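# Pack bottles from a pick list into the empty crate

## Task

Read the paper pick list lying on the table beside the empty crate, oriented so its black bar is on top; each line gives a label color and a count. Place exactly that many bottles of each listed color into the empty crate, each standing upright, and leave every other bottle upright in its original crate. Neither crate may end up tilted or shifted. The result must hold by itself once the robot lets go, and nothing the robot is touching at the end may settle by more than about a fingernail's width when released.

## Robot and tools

Robot: a single FANUC CRX-5iA six-joint arm carrying a Robotiq 2F-85 two-finger gripper. There is only one arm, so each command row describes that arm alone. A flat block about 9 cm long juts out from the last joint's axis toward the gripper's +x side and rotates with the hand; a wrist camera sits on the hand too.

Frames: the scene frame has its origin on the table surface beneath the arm's base, +z upward, +x forward, +y to the left when facing along +x. The base itself may be slightly tilted against the table. The gripper's own frame: fingers extend along its +z, and the pads close along its y axis.

Tool execute_actions. Argument "actions" is a list with zero or one entry; optional "pictures" (true/false) controls whether camera images come back (by default they do).
- Empty list: no motion, just returns the current state.
- Motion: {"rows": [[...],...], "steps": n}, with 1 to 15 rows and n from 1 to 15 (default 15). Each control step lasts 1/30 s and consumes one row; if rows run out, the final row repeats.
- Wait: {"steps": n} with no rows, n up to 300; it returns after that many steps counted from the previous result, and your thinking time counts toward them.
Each row has 9 numbers in this order: J1 waist, J2 shoulder, J3 elbow, J4 forearm roll, J5 wrist pitch, J6 wrist roll, then gripper position, gripper force_limit, gripper speed. The six joint values are absolute target angles in radians (not offsets), in the same convention as the Joint positions line. Ranges: waist -3.491..3.491, shoulder -3.140..3.140, elbow -1.187..4.328, forearm roll -3.316..3.316, wrist pitch -3.140..3.140, wrist roll -3.927..3.927. A target more than 0.010 rad beyond a range end, and farther out than the joint's last reported angle, gets the whole call refused (nothing is sent). True ends may differ by up to 0.010 rad; a joint pushed past its real end is clipped there and the result may say "joint sent to its limit" (possibly referring to an earlier action). Missing that line does not prove there is more room.
The last three numbers are normalized to -1..1. position: +1 is fully open (85 mm), about -0.8 brings the pads together, -1 closes until blocked. force_limit: per-pad pressing force, roughly 20 N at -1, 128 N at 0, 235 N at +1 (on a 40 mm object, slow close); tiny or thin objects get less. speed: pad gap rate roughly 20 mm/s at -1, 85 at 0, 150 at +1; faster closing adds some extra grip force.

Motion behaviour: joint targets are rate-limited (about 2.62 rad/s waist and shoulder, 3.14 elbow, 3.93 wrist joints, with 0.5 s to accelerate) and all joints are slowed together so they arrive at once. Each step the target is kept within a lead of the measured angle (0.805 rad waist/shoulder, 0.966 elbow, 1.21 wrist joints), and targets that would move the hand more than 70 mm away from its current position are scaled back. Far moves therefore need several calls. Between calls the arm keeps heading to the last row sent until it has nearly stopped; after that only a new action moves or presses further.

Results: end_effector_position (metres, scene frame) and end_effector_quat_wxyz give the pose of the point midway between closed pads; closed fingertips reach about 19 mm past it, open ones about 6 mm. Reported hand position can be off, especially at long reach. Joint positions and Joint velocities are in row order (rad, rad/s). object_status: 0 moving, 1 blocked while opening, 2 blocked while closing (a grip), 3 reached the command or fully closed. To grasp, send position -1, keep sending it, and confirm status 2. Any new position value (a change of 0.01 or more) resets status to 0 and is the only way to make a new force_limit or speed apply; to soften a grip, open first. Except after a force_limit -1 grip, the fingers re-close on their own if the object slips. position_measured is in counts: 3 open, ~78 = 60 mm, ~130 = 40 mm, ~180 = 20 mm, ~230 pads touching. Closing moves the fingertips about 13 mm farther from the wrist, so keep clearance above surfaces. "joint command not followed" means a clearance check altered or blocked targets (mounts and posts count as arm). HELD marks steps where your row was partly or wholly not sent.

Faults to avoid: a joint torque at its load limit (148 N m for the first three joints, 37.2 N m for the wrist joints, held weight included) or any external force of 150 N stops the arm for 10 s, drops the rest of the call, and lets the arm yield. Prolonged holding heats motors; a MOTOR HOT warning precedes an OVER-TEMPERATURE FAULT that brakes the arm. Avoid drops, slips, slamming, hard contact or pushing crates, knocking items off the table, and leaving bottles leaning on the gripper. Occasional brief tugs on held items or nudges to loose objects may occur.

Cameras: cam_high (overview), cam_low (side), cam_wrist (on the hand), each 672x504. zoom_image takes "camera" (one of those names) and "region" [x0, y0, x1, y1] in image pixels from the top-left, at most 504x504, and returns a sharper crop of that camera's latest image; use it to read the pick list and label colors.

read_manual returns only licence texts and moves nothing. finished_scene takes "scene", the current scene's number, ends it irreversibly and reports whether the goal was met. Replying without any tool call also ends the run.

Each tool is called after "Request:" by a JSON object that holds its "name" and its "arguments".

## Session

I'll start by looking at the scene.

Request:
{"name": "execute_actions", "arguments": {"actions": []}}

Scene clock: 0.00 s of 10800.00 s.
end_effector_position=(+0.6372, -0.3198, +0.2934) position_measured=3 object_status=3 end_effector_quat_wxyz=(-0.549, +0.814, -0.155, +0.108)
Joint positions: [ 0.055  0.221  0.487 -0.363 -1.47   3.065]
Joint velocities: [-0.     0.    -0.    -0.    -0.001 -0.   ]

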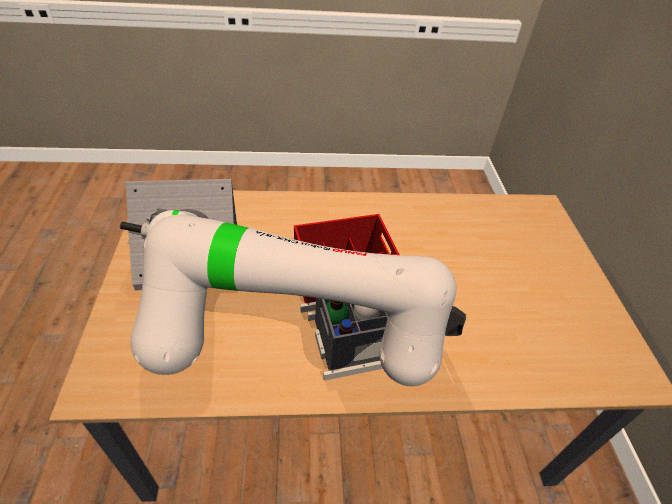

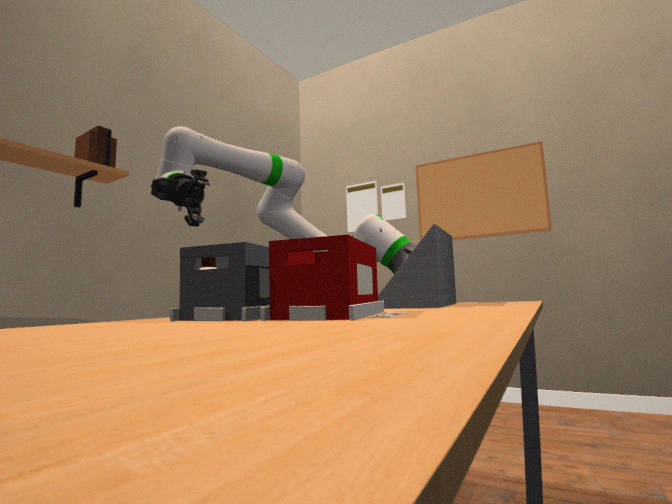

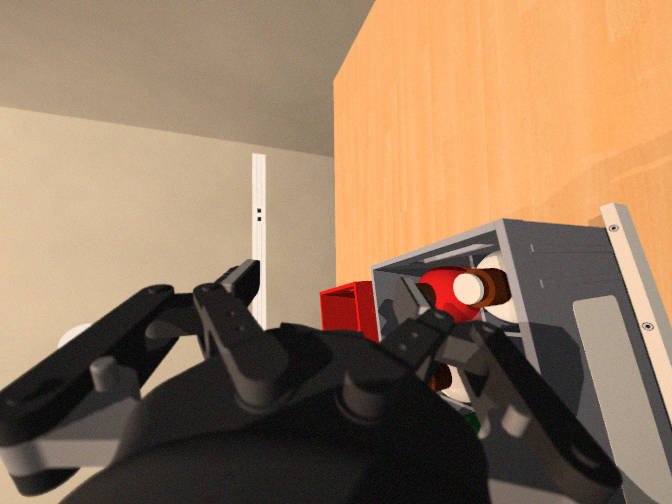

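Request:
{"name": "zoom_image", "arguments": {"camera": "cam_high", "region": [270, 190, 490, 400]}}

Request:
{"name": "zoom_image", "arguments": {"camera": "cam_low", "region": [150, 210, 470, 340]}}

Request:
{"name": "zoom_image", "arguments": {"camera": "cam_wrist", "region": [300, 180, 672, 504]}}

Region (270, 190, 490, 400) of cam_high's 672x504 image, scaled by 2.291, with more detail than that image has; it fills the top 481 rows of this view, and the rest is white.

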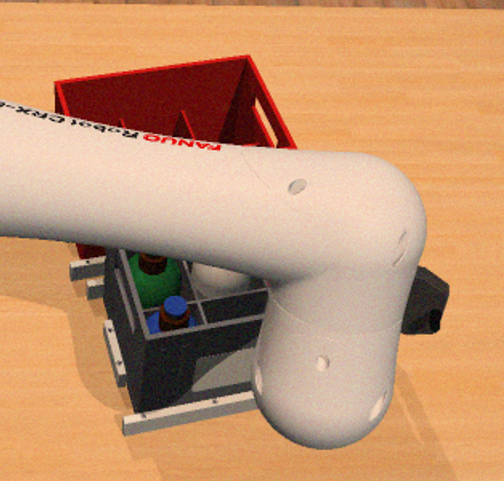

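Region (150, 210, 470, 340) of cam_low's 672x504 image, scaled by 1.575, with more detail than that image has; it fills the top 205 rows of this view, and the rest is white.

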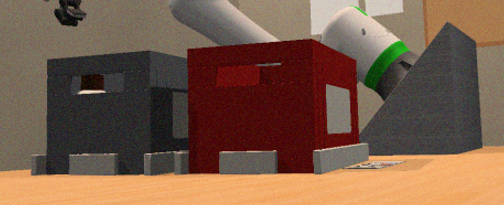

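Region (300, 180, 672, 504) of cam_wrist's 672x504 image, scaled by 1.355, with more detail than that image has; it fills the top 439 rows of this view, and the rest is white.

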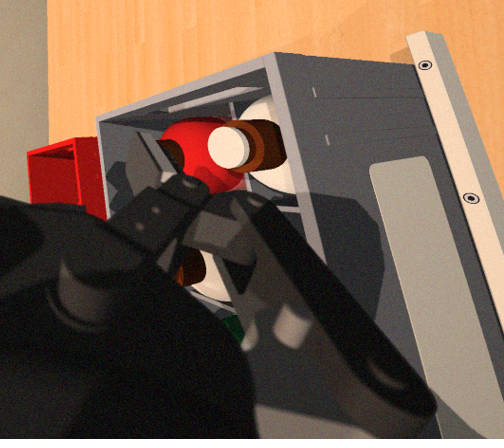

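Request:
{"name": "execute_actions", "arguments": {"actions": [{"rows": [[1.169, 0.411, -0.073, 0.478, -1.786, 3.3, 1, 0, 0]], "steps": 15}], "pictures": false}}

Request:
{"name": "execute_actions", "arguments": {"actions": [{"steps": 45}]}}

Scene clock: 120.50 s of 10800.00 s.
end_effector_position=(+0.5601, -0.1586, +0.2823) position_measured=3 object_status=3 end_effector_quat_wxyz=(-0.424, +0.898, +0.120, +0.004)
Joint positions: [ 0.415  0.293  0.275 -0.045 -1.59   3.154]
Joint velocities: [ 1.016  0.162 -0.476  0.712 -0.265  0.199]
Steps of this call (steps 1 to 90: nothing new was sent; then 117.00 s passed at rest; steps 91 to 105: all 15 steps of this action). Readings (joint positions | what the end effector reports):
91: [0.056 0.221 0.487 -0.363 -1.470 3.065] | position_measured=3 object_status=3
92: [0.060 0.222 0.484 -0.357 -1.472 3.066] | position_measured=3 object_status=3
94: [0.087 0.228 0.465 -0.330 -1.482 3.074] | position_measured=3 object_status=3
98: [0.193 0.252 0.395 -0.225 -1.522 3.104] | position_measured=3 object_status=3
105: the state above

Scene clock: 122.00 s of 10800.00 s.
end_effector_position=(+0.4405, -0.0201, +0.3794) position_measured=3 object_status=3 end_effector_quat_wxyz=(+0.000, +0.821, +0.571, -0.001)
Joint positions: [ 1.169  0.411 -0.073  0.478 -1.786  3.3  ]
Joint velocities: [-0.  0. -0. -0. -0.  0.]
Steps of this call (steps 1 to 45: the robot went on to your last target). Readings (joint positions | what the end effector reports):
1: [0.450 0.298 0.259 -0.021 -1.599 3.161] | position_measured=3 object_status=3
2: [0.485 0.304 0.243 0.004 -1.608 3.168] | position_measured=3 object_status=3
4: [0.558 0.315 0.209 0.055 -1.627 3.182] | position_measured=3 object_status=3
8: [0.713 0.339 0.138 0.162 -1.667 3.212] | position_measured=3 object_status=3
45: the state above
The arm was judged still, so your last target was given up. Only a new action makes it travel on or press farther. Fingers that are still opening or closing keep moving.
camera_calibration (this result's frames):
cam_wrist: T_world_to_cam=[[0.974494, -0.224413, -0.00056696, -0.444918], [-0.214019, -0.93011, 0.298482, -0.0159805], [-0.0675106, -0.290747, -0.954415, 0.527772], [0, 0, 0, 1]] pos_world=[0.46578, 0.0387391, 0.508232]

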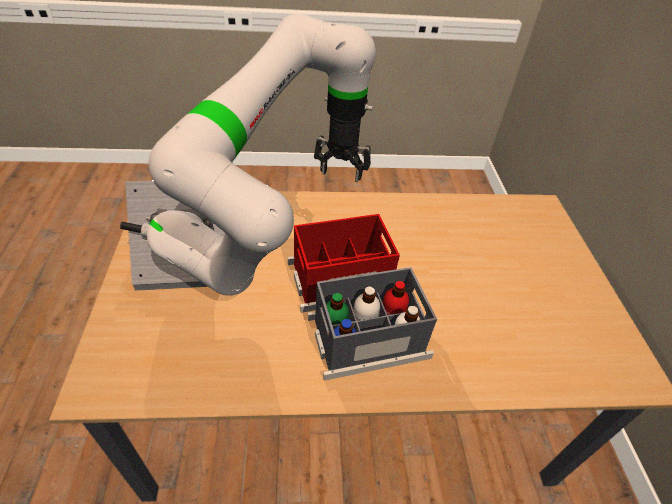

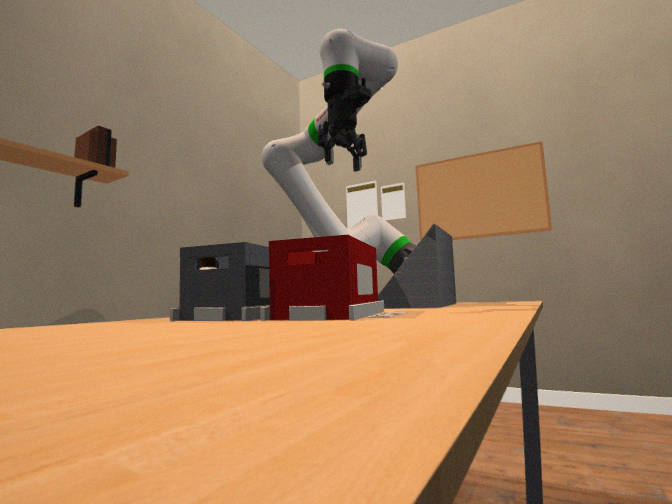

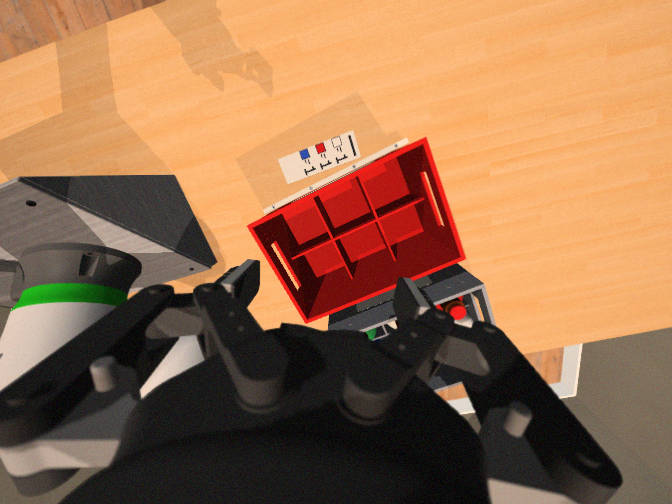

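Request:
{"name": "zoom_image", "arguments": {"camera": "cam_wrist", "region": [265, 115, 375, 200]}}

Request:
{"name": "zoom_image", "arguments": {"camera": "cam_wrist", "region": [235, 120, 485, 340]}}

Request:
{"name": "zoom_image", "arguments": {"camera": "cam_high", "region": [280, 205, 450, 385]}}

Region (265, 115, 375, 200) of cam_wrist's 672x504 image, scaled by 4.582, with more detail than that image has; it fills the top 389 rows of this view, and the rest is white.

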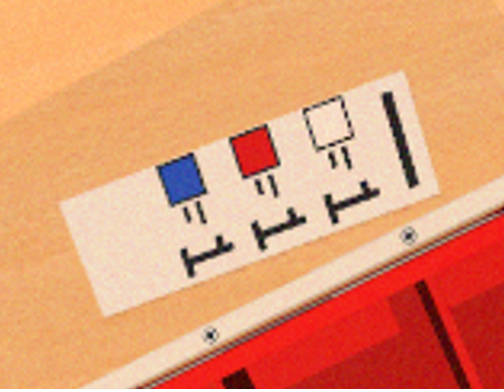

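Region (235, 120, 485, 340) of cam_wrist's 672x504 image, scaled by 2.016, with more detail than that image has; it fills the top 444 rows of this view, and the rest is white.

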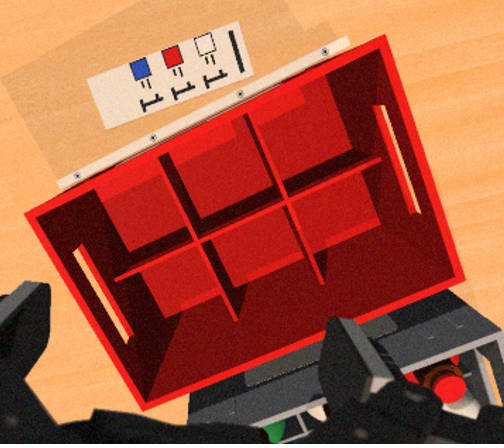

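Region (280, 205, 450, 385) of cam_high's 672x504 image, scaled by 2.800, with more detail than that image has.

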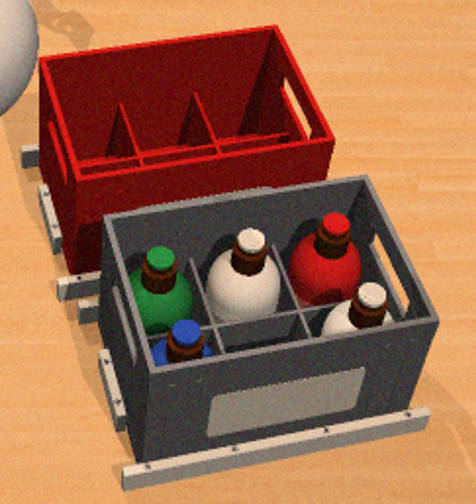

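Request:
{"name": "zoom_image", "arguments": {"camera": "cam_high", "region": [290, 80, 410, 200]}}

Request:
{"name": "zoom_image", "arguments": {"camera": "cam_low", "region": [160, 220, 420, 340]}}

Request:
{"name": "zoom_image", "arguments": {"camera": "cam_low", "region": [290, 60, 410, 180]}}

Region (290, 80, 410, 200) of cam_high's 672x504 image, scaled by 4.200, with more detail than that image has.

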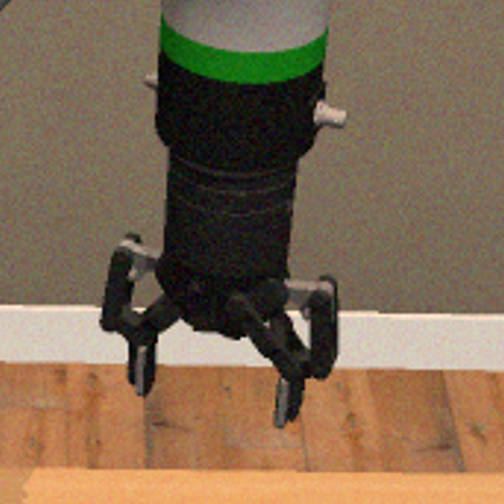

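Region (160, 220, 420, 340) of cam_low's 672x504 image, scaled by 1.938, with more detail than that image has; it fills the top 233 rows of this view, and the rest is white.

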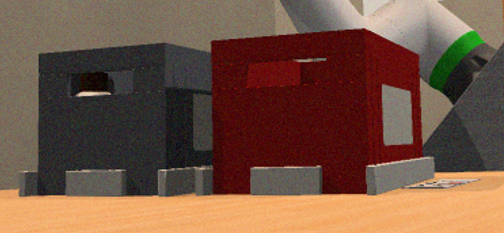

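Region (290, 60, 410, 180) of cam_low's 672x504 image, scaled by 4.200, with more detail than that image has.

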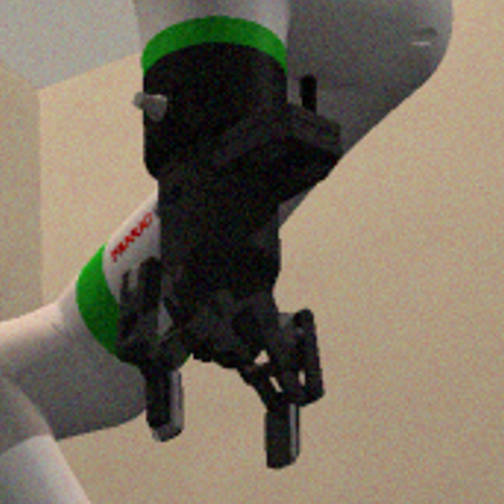

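Request:
{"name": "execute_actions", "arguments": {"actions": [{"rows": [[0.7718, -0.0214, -0.1581, 0.734, -1.852, 3.593, 0.1, -0.6, 0]], "steps": 15}], "pictures": false}}

Request:
{"name": "execute_actions", "arguments": {"actions": [{"steps": 30}]}}

Scene clock: 242.50 s of 10800.00 s.
end_effector_position=(+0.4690, -0.2224, +0.3531) position_measured=96 object_status=0 end_effector_quat_wxyz=(-0.007, +0.857, +0.515, +0.007)
Joint positions: [ 0.921  0.141 -0.126  0.638 -1.827  3.483]
Joint velocities: [-0.58  -0.629 -0.124  0.37  -0.095  0.426]
Steps of this call (steps 1 to 90: nothing new was sent; then 117.00 s passed at rest; steps 91 to 105: all 15 steps of this action). Readings (joint positions | what the end effector reports):
91: [1.169 0.411 -0.073 0.478 -1.786 3.300] | position_measured=3 object_status=0
92: [1.165 0.406 -0.074 0.481 -1.786 3.304] | position_measured=4 object_status=0
94: [1.141 0.379 -0.079 0.497 -1.790 3.322] | position_measured=15 object_status=0
98: [1.059 0.291 -0.097 0.549 -1.804 3.381] | position_measured=43 object_status=0
105: the state above

Scene clock: 243.50 s of 10800.00 s.
end_effector_position=(+0.4441, -0.3460, +0.3299) position_measured=117 object_status=3 end_effector_quat_wxyz=(+0.000, +0.881, +0.473, -0.001)
Joint positions: [ 0.772 -0.021 -0.158  0.734 -1.852  3.593]
Joint velocities: [-0. -0. -0.  0. -0.  0.]
Steps of this call (steps 1 to 30: the robot went on to your last target). Readings (joint positions | what the end effector reports):
1: [0.902 0.120 -0.130 0.651 -1.830 3.497] | position_measured=104 object_status=0
2: [0.882 0.098 -0.135 0.663 -1.834 3.512] | position_measured=110 object_status=0
4: [0.843 0.056 -0.143 0.688 -1.840 3.541] | position_measured=115 object_status=0
8: [0.780 -0.013 -0.156 0.729 -1.851 3.587] | position_measured=117 object_status=0
30: the state above
The arm was judged still, so your last target was given up. Only a new action makes it travel on or press farther. Fingers that are still opening or closing keep moving.
camera_calibration (this result's frames):
cam_wrist: T_world_to_cam=[[0.897441, -0.441134, -0.000107969, -0.562576], [-0.42105, -0.856655, 0.298091, -0.186146], [-0.131591, -0.267474, -0.954537, 0.422571], [0, 0, 0, 1]] pos_world=[0.482109, -0.294608, 0.458788]

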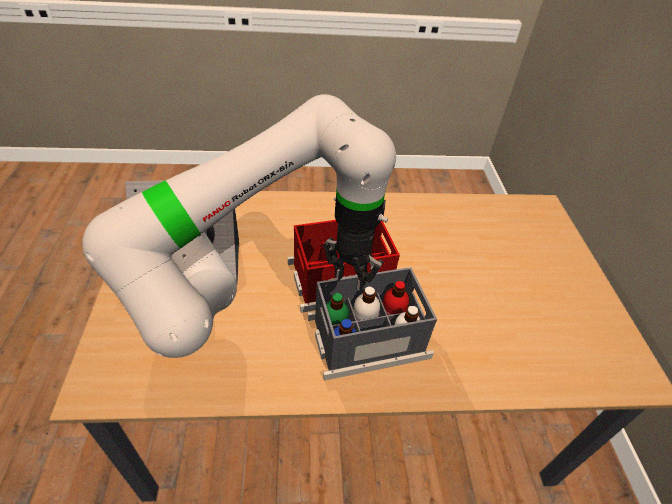

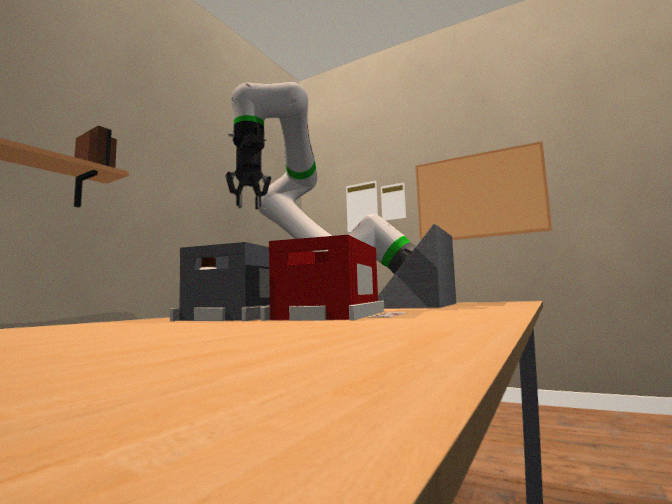

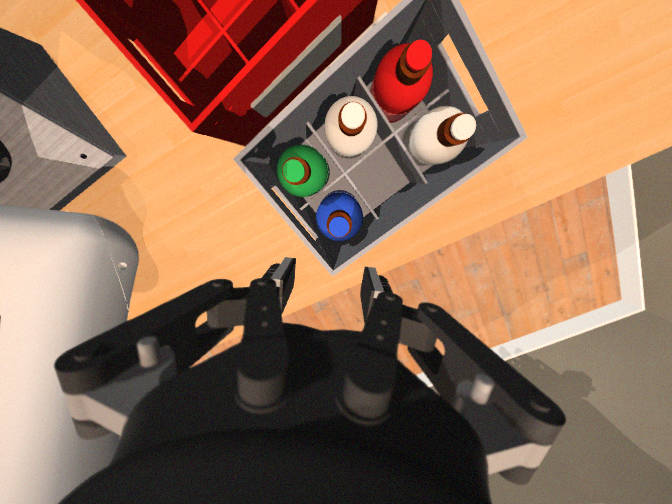

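Request:
{"name": "zoom_image", "arguments": {"camera": "cam_wrist", "region": [225, 90, 435, 300]}}

Request:
{"name": "zoom_image", "arguments": {"camera": "cam_wrist", "region": [320, 0, 540, 220]}}

Region (225, 90, 435, 300) of cam_wrist's 672x504 image, scaled by 2.400, with more detail than that image has.

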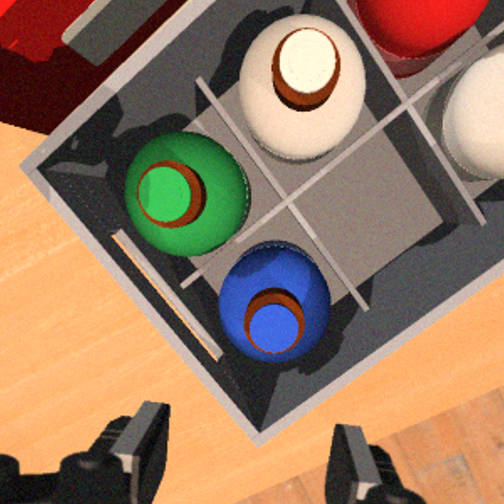

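Region (320, 0, 540, 220) of cam_wrist's 672x504 image, scaled by 2.291, with more detail than that image has.

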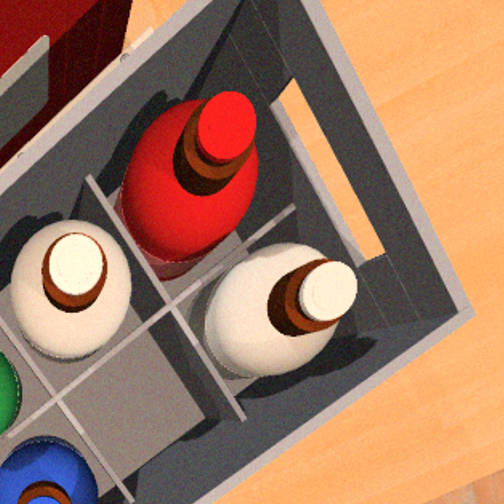

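Request:
{"name": "execute_actions", "arguments": {"actions": [{"rows": [[0.5698, -0.0426, -0.3636, 0.7826, -1.5832, 3.61, 0.1, -0.6, 0]], "steps": 15}], "pictures": false}}

Request:
{"name": "execute_actions", "arguments": {"actions": [{"steps": 12}]}}

Scene clock: 363.27 s of 10800.00 s.
end_effector_position=(+0.4514, -0.3461, +0.2151) position_measured=117 object_status=3 end_effector_quat_wxyz=(+0.000, +0.881, +0.473, -0.001)
Joint positions: [ 0.57  -0.043 -0.363  0.783 -1.583  3.61 ]
Joint velocities: [-0.     0.    -0.004 -0.     0.002 -0.   ]
Steps of this call (steps 1 to 90: nothing new was sent; then 116.27 s passed at rest; steps 91 to 105: all 15 steps of this action). Readings (joint positions | what the end effector reports):
91: [0.771 -0.021 -0.158 0.734 -1.852 3.593] | position_measured=117 object_status=3
92: [0.767 -0.022 -0.163 0.736 -1.845 3.593] | position_measured=117 object_status=3
94: [0.740 -0.025 -0.191 0.742 -1.810 3.596] | position_measured=117 object_status=3
98: [0.637 -0.035 -0.295 0.766 -1.673 3.604] | position_measured=117 object_status=3
105: the state above

Scene clock: 363.67 s of 10800.00 s.
end_effector_position=(+0.4513, -0.3461, +0.2149) position_measured=117 object_status=3 end_effector_quat_wxyz=(+0.000, +0.881, +0.473, -0.001)
Joint positions: [ 0.57  -0.043 -0.364  0.783 -1.583  3.61 ]
Joint velocities: [ 0. -0.  0. -0.  0. -0.]
Steps of this call (steps 1 to 12: the robot went on to your last target). Readings (joint positions | what the end effector reports):
1: [0.570 -0.043 -0.363 0.783 -1.583 3.610] | position_measured=117 object_status=3
2: [0.570 -0.043 -0.364 0.783 -1.583 3.610] | position_measured=117 object_status=3
4: [0.570 -0.043 -0.364 0.783 -1.583 3.610] | position_measured=117 object_status=3
8: [0.570 -0.043 -0.364 0.783 -1.583 3.610] | position_measured=117 object_status=3
12: the state above
camera_calibration (this result's frames):
cam_wrist: T_world_to_cam=[[0.897478, -0.44106, -0.0000121959, -0.569093], [-0.421008, -0.856684, 0.298068, -0.148903], [-0.131476, -0.267505, -0.954545, 0.313669], [0, 0, 0, 1]] pos_world=[0.489299, -0.294659, 0.343788]

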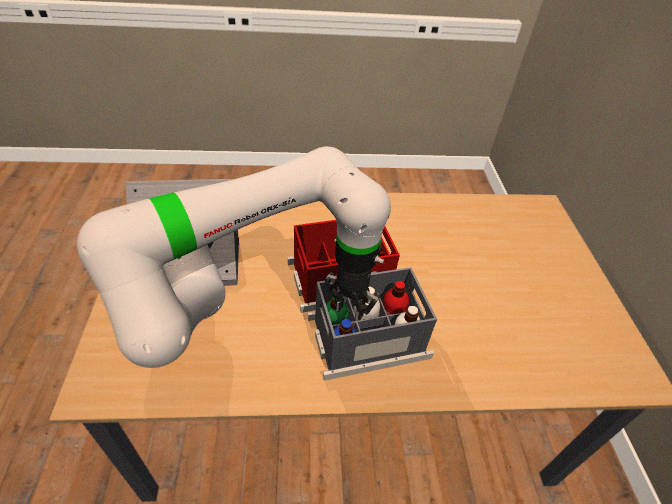

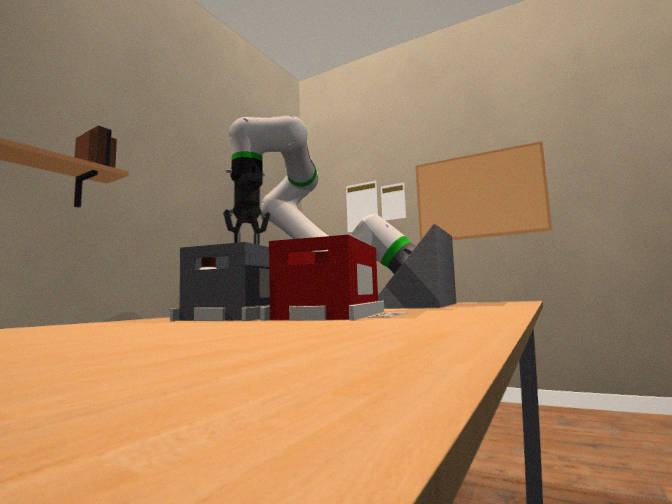

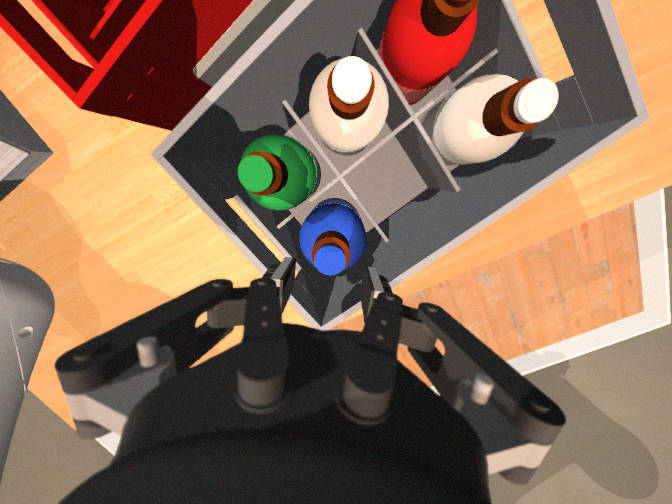

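Request:
{"name": "zoom_image", "arguments": {"camera": "cam_wrist", "region": [230, 130, 430, 330]}}

Request:
{"name": "zoom_image", "arguments": {"camera": "cam_wrist", "region": [290, 0, 590, 200]}}

Region (230, 130, 430, 330) of cam_wrist's 672x504 image, scaled by 2.520, with more detail than that image has.

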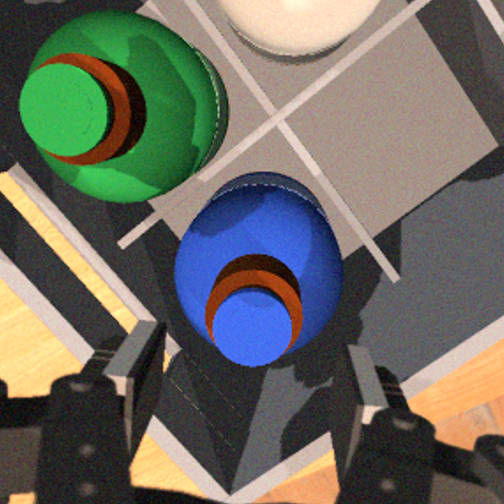

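Region (290, 0, 590, 200) of cam_wrist's 672x504 image, scaled by 1.680, with more detail than that image has.

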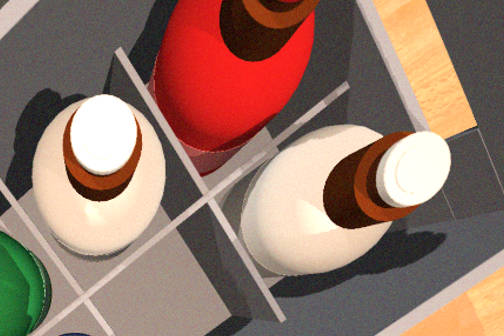

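Request:
{"name": "zoom_image", "arguments": {"camera": "cam_wrist", "region": [420, 50, 570, 180]}}

Request:
{"name": "zoom_image", "arguments": {"camera": "cam_high", "region": [310, 260, 440, 350]}}

Request:
{"name": "zoom_image", "arguments": {"camera": "cam_low", "region": [170, 190, 290, 290]}}

Region (420, 50, 570, 180) of cam_wrist's 672x504 image, scaled by 3.360, with more detail than that image has; it fills the top 437 rows of this view, and the rest is white.

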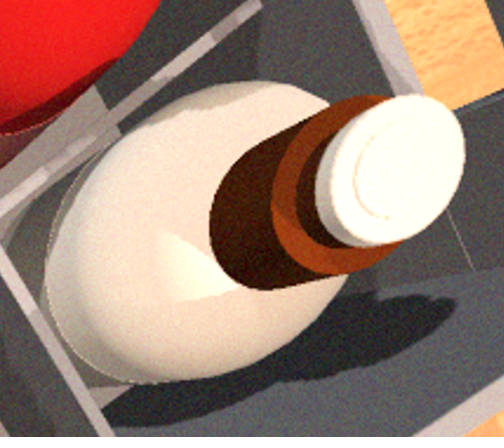

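Region (310, 260, 440, 350) of cam_high's 672x504 image, scaled by 3.877, with more detail than that image has; it fills the top 349 rows of this view, and the rest is white.

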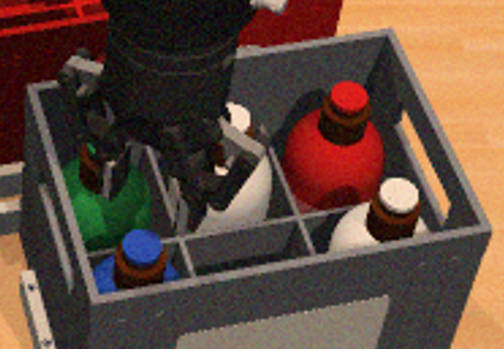

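Region (170, 190, 290, 290) of cam_low's 672x504 image, scaled by 4.200, with more detail than that image has.

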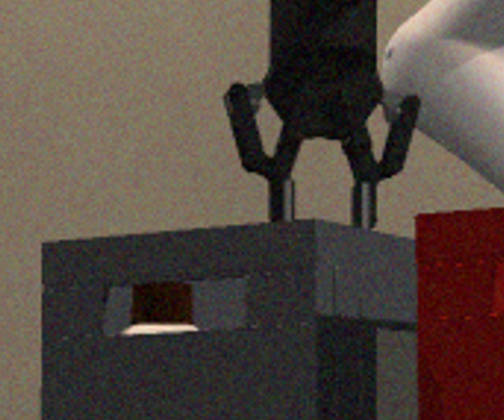

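Request:
{"name": "execute_actions", "arguments": {"actions": [{"rows": [[0.5611, -0.0423, -0.3710, 0.7855, -1.5719, 3.61, 0.1, -0.6, 0], [0.5523, -0.0419, -0.3784, 0.7884, -1.5605, 3.61, 0.1, -0.6, 0], [0.5436, -0.0415, -0.3858, 0.7914, -1.5492, 3.61, 0.1, -0.6, 0], [0.5348, -0.0410, -0.3931, 0.7944, -1.5379, 3.61, 0.1, -0.6, 0], [0.5261, -0.0405, -0.4004, 0.7975, -1.5266, 3.61, 0.1, -0.6, 0], [0.5174, -0.0399, -0.4076, 0.8006, -1.5152, 3.61, 0.1, -0.6, 0], [0.5086, -0.0392, -0.4148, 0.8038, -1.5039, 3.61, 0.1, -0.6, 0], [0.4999, -0.0384, -0.4219, 0.8070, -1.4926, 3.61, 0.1, -0.6, 0], [0.4911, -0.0375, -0.4289, 0.8102, -1.4812, 3.61, 0.1, -0.6, 0], [0.4824, -0.0365, -0.4359, 0.8135, -1.4699, 3.6102, 0.1, -0.6, 0]], "steps": 15}]}}

Scene clock: 446.00 s of 10800.00 s.
end_effector_position=(+0.4514, -0.3462, +0.1680) position_measured=117 object_status=3 end_effector_quat_wxyz=(+0.000, +0.881, +0.473, -0.001)
Joint positions: [ 0.483 -0.037 -0.436  0.814 -1.47   3.61 ]
Joint velocities: [-0.001 -0.    -0.004 -0.     0.002  0.   ]
Steps of this call (steps 1 to 15: the robot went on to your last target; steps 16 to 90: nothing new was sent; then 78.83 s passed at rest; steps 91 to 105: all 15 steps of this action). Readings (joint positions | what the end effector reports):
91: [0.569 -0.043 -0.364 0.783 -1.582 3.610] | position_measured=117 object_status=3
92: [0.565 -0.042 -0.368 0.783 -1.577 3.610] | position_measured=117 object_status=3
94: [0.552 -0.042 -0.379 0.788 -1.560 3.610] | position_measured=117 object_status=3
98: [0.518 -0.040 -0.407 0.800 -1.516 3.610] | position_measured=117 object_status=3
105: the state above
camera_calibration (this result's frames):
cam_wrist: T_world_to_cam=[[0.897111, -0.441804, 0.0000922671, -0.569385], [-0.421758, -0.856344, 0.297985, -0.134467], [-0.131572, -0.267365, -0.954571, 0.268937], [0, 0, 0, 1]] pos_world=[0.489474, -0.294802, 0.296841]

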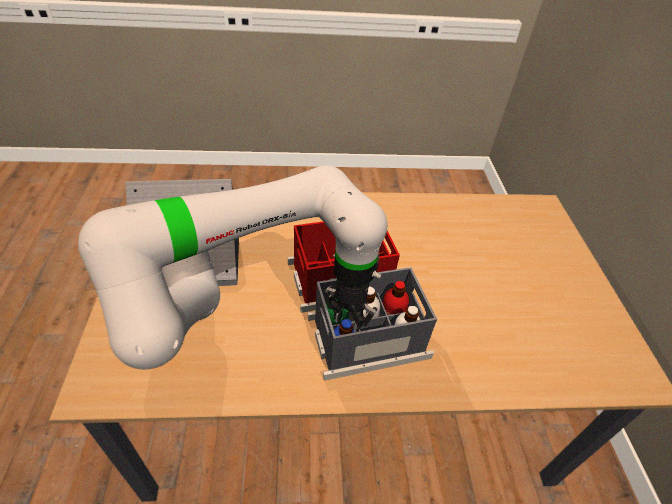

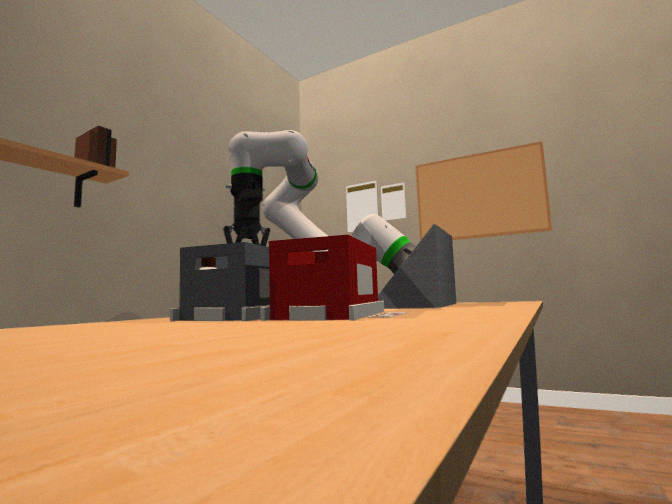

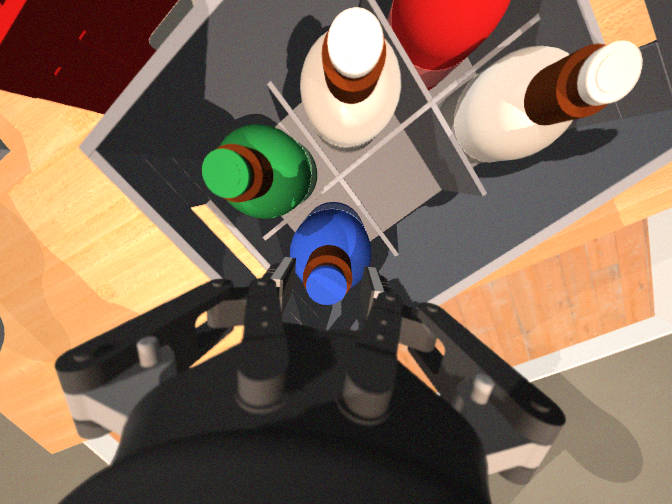

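Request:
{"name": "zoom_image", "arguments": {"camera": "cam_wrist", "region": [250, 190, 410, 340]}}

Request:
{"name": "zoom_image", "arguments": {"camera": "cam_high", "region": [310, 270, 400, 350]}}

Request:
{"name": "zoom_image", "arguments": {"camera": "cam_wrist", "region": [180, 0, 420, 240]}}

Region (250, 190, 410, 340) of cam_wrist's 672x504 image, scaled by 3.150, with more detail than that image has; it fills the top 472 rows of this view, and the rest is white.

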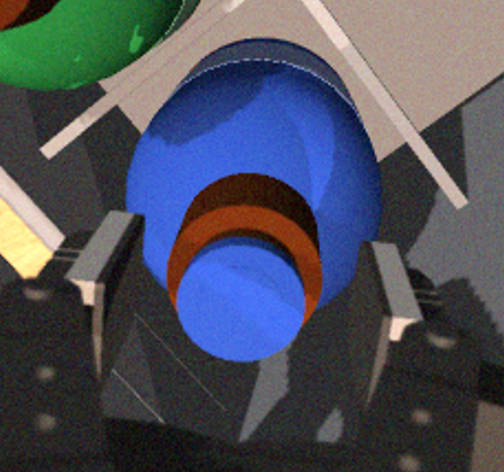

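Region (310, 270, 400, 350) of cam_high's 672x504 image, scaled by 5.600, with more detail than that image has.

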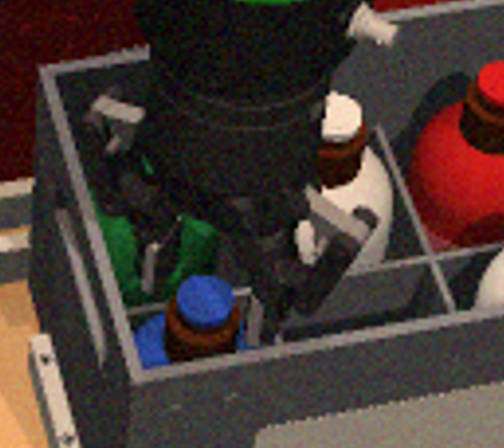

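Region (180, 0, 420, 240) of cam_wrist's 672x504 image, scaled by 2.100, with more detail than that image has.

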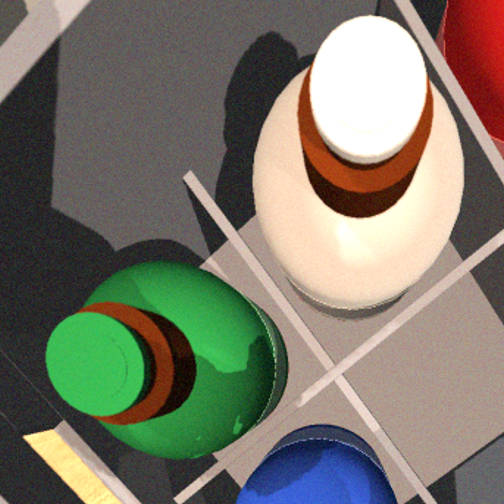

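Request:
{"name": "execute_actions", "arguments": {"actions": [{"rows": [[0.4756, -0.0355, -0.4410, 0.8162, -1.4611, 3.61, 0.1, -0.3, -0.3], [0.4688, -0.0344, -0.4461, 0.8189, -1.4524, 3.61, 0.1, -0.3, -0.3], [0.4620, -0.0333, -0.4511, 0.8217, -1.4436, 3.6098, 0.1, -0.3, -0.3], [0.4551, -0.0321, -0.4561, 0.8245, -1.4349, 3.6097, 0.1, -0.3, -0.3], [0.4483, -0.0309, -0.4611, 0.8273, -1.4261, 3.6096, 0.1, -0.3, -0.3]], "steps": 11}]}}

Scene clock: 549.63 s of 10800.00 s.
end_effector_position=(+0.4513, -0.3461, +0.1500) position_measured=117 object_status=3 end_effector_quat_wxyz=(-0.000, +0.881, +0.473, -0.001)
Joint positions: [ 0.448 -0.031 -0.461  0.827 -1.426  3.61 ]
Joint velocities: [-0.     0.    -0.001  0.     0.001 -0.001]
Steps of this call (steps 1 to 15: the robot went on to your last target; steps 16 to 90: nothing new was sent; then 100.27 s passed at rest; steps 91 to 101: all 11 steps of this action). Readings (joint positions | what the end effector reports):
91: [0.482 -0.036 -0.436 0.814 -1.469 3.610] | position_measured=117 object_status=3
92: [0.478 -0.036 -0.439 0.815 -1.465 3.610] | position_measured=117 object_status=3
94: [0.467 -0.034 -0.447 0.819 -1.451 3.610] | position_measured=117 object_status=3
98: [0.449 -0.031 -0.461 0.827 -1.427 3.610] | position_measured=117 object_status=3
101: the state above
camera_calibration (this result's frames):
cam_wrist: T_world_to_cam=[[0.897428, -0.441162, -0.0000689489, -0.56911], [-0.421103, -0.85667, 0.297975, -0.129424], [-0.131514, -0.267382, -0.954574, 0.251738], [0, 0, 0, 1]] pos_world=[0.489342, -0.294633, 0.278828]

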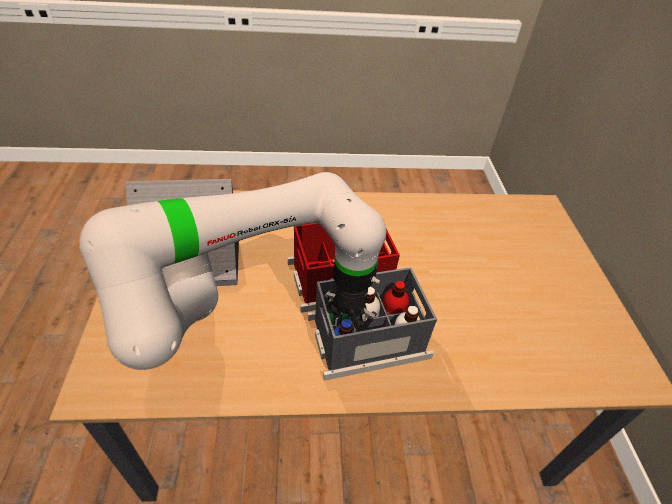

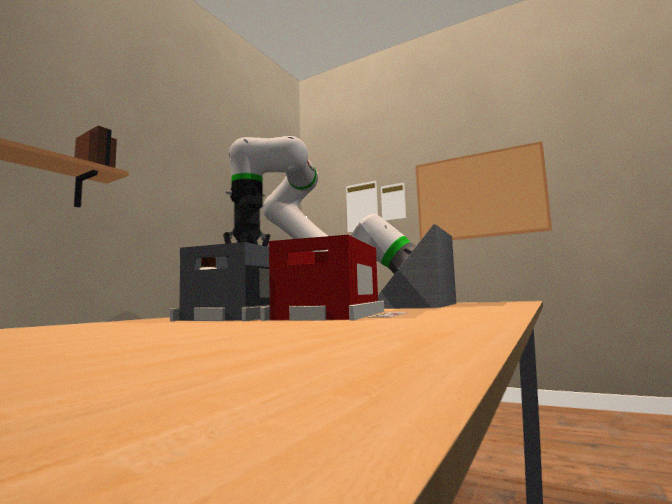

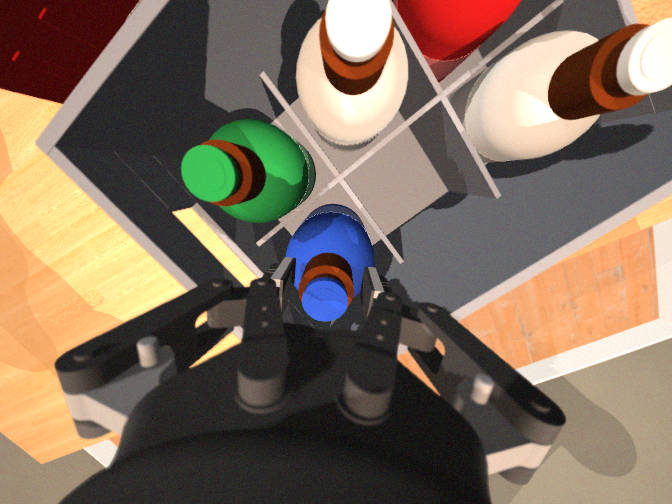

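The fingers straddle the neck well; closing the gripper.

Request:
{"name": "execute_actions", "arguments": {"actions": [{"rows": [[0.4483, -0.0309, -0.4611, 0.8273, -1.4261, 3.6096, -1, -0.3, -0.3]], "steps": 15}]}}

Scene clock: 552.30 s of 10800.00 s.
end_effector_position=(+0.4513, -0.3461, +0.1499) position_measured=150 object_status=2 end_effector_quat_wxyz=(-0.000, +0.881, +0.473, -0.001)
Joint positions: [ 0.448 -0.031 -0.461  0.827 -1.426  3.61 ]
Joint velocities: [-0.    -0.     0.     0.    -0.001 -0.   ]
Steps of this call (steps 1 to 15: the robot went on to your last target; steps 16 to 65: nothing new was sent; steps 66 to 80: all 15 steps of this action). Readings (joint positions | what the end effector reports):
66: [0.448 -0.031 -0.461 0.827 -1.426 3.610] | position_measured=117 object_status=0
67: [0.448 -0.031 -0.461 0.827 -1.426 3.610] | position_measured=118 object_status=0
69: [0.448 -0.031 -0.461 0.827 -1.426 3.610] | position_measured=126 object_status=0
73: [0.448 -0.031 -0.461 0.827 -1.426 3.610] | position_measured=147 object_status=0
80: the state above
camera_calibration (this result's frames):
cam_wrist: T_world_to_cam=[[0.897418, -0.441182, -0.0000971832, -0.569098], [-0.421104, -0.856644, 0.298048, -0.12943], [-0.131577, -0.267433, -0.954551, 0.251702], [0, 0, 0, 1]] pos_world=[0.489333, -0.294637, 0.278783]

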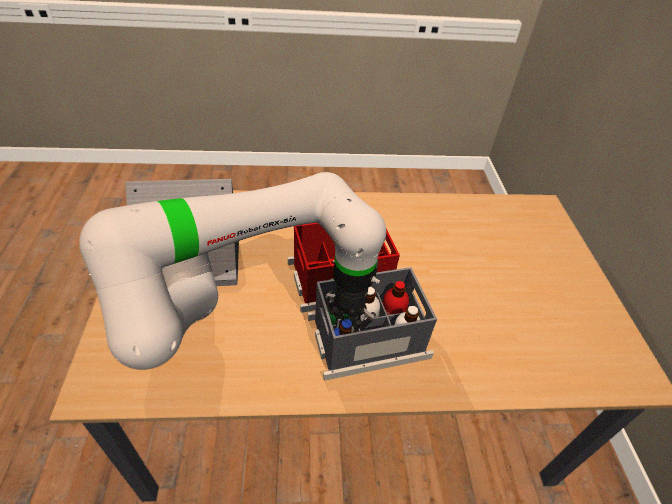

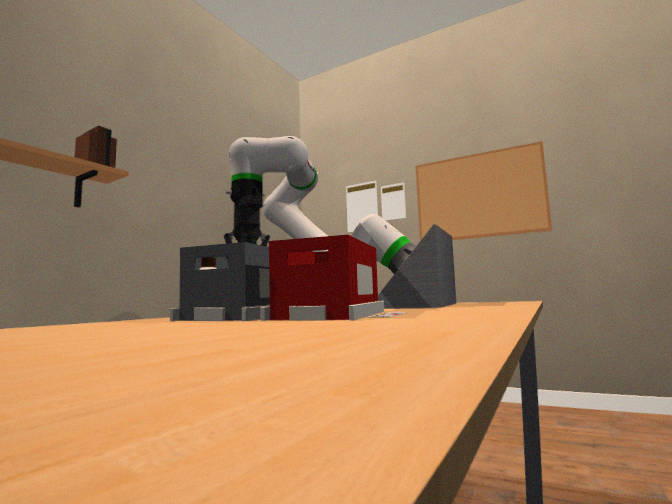

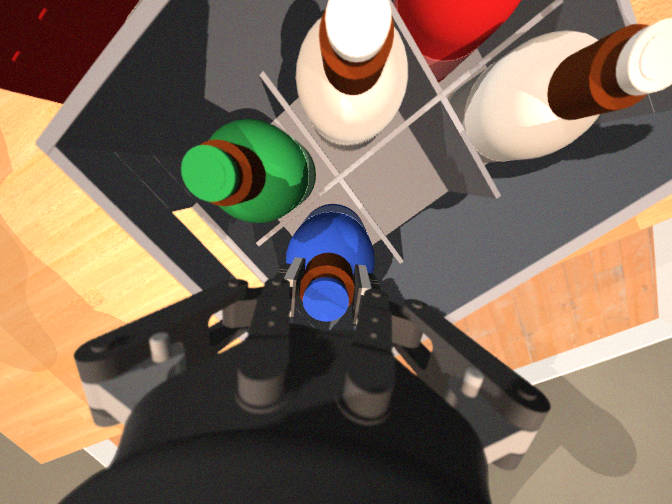

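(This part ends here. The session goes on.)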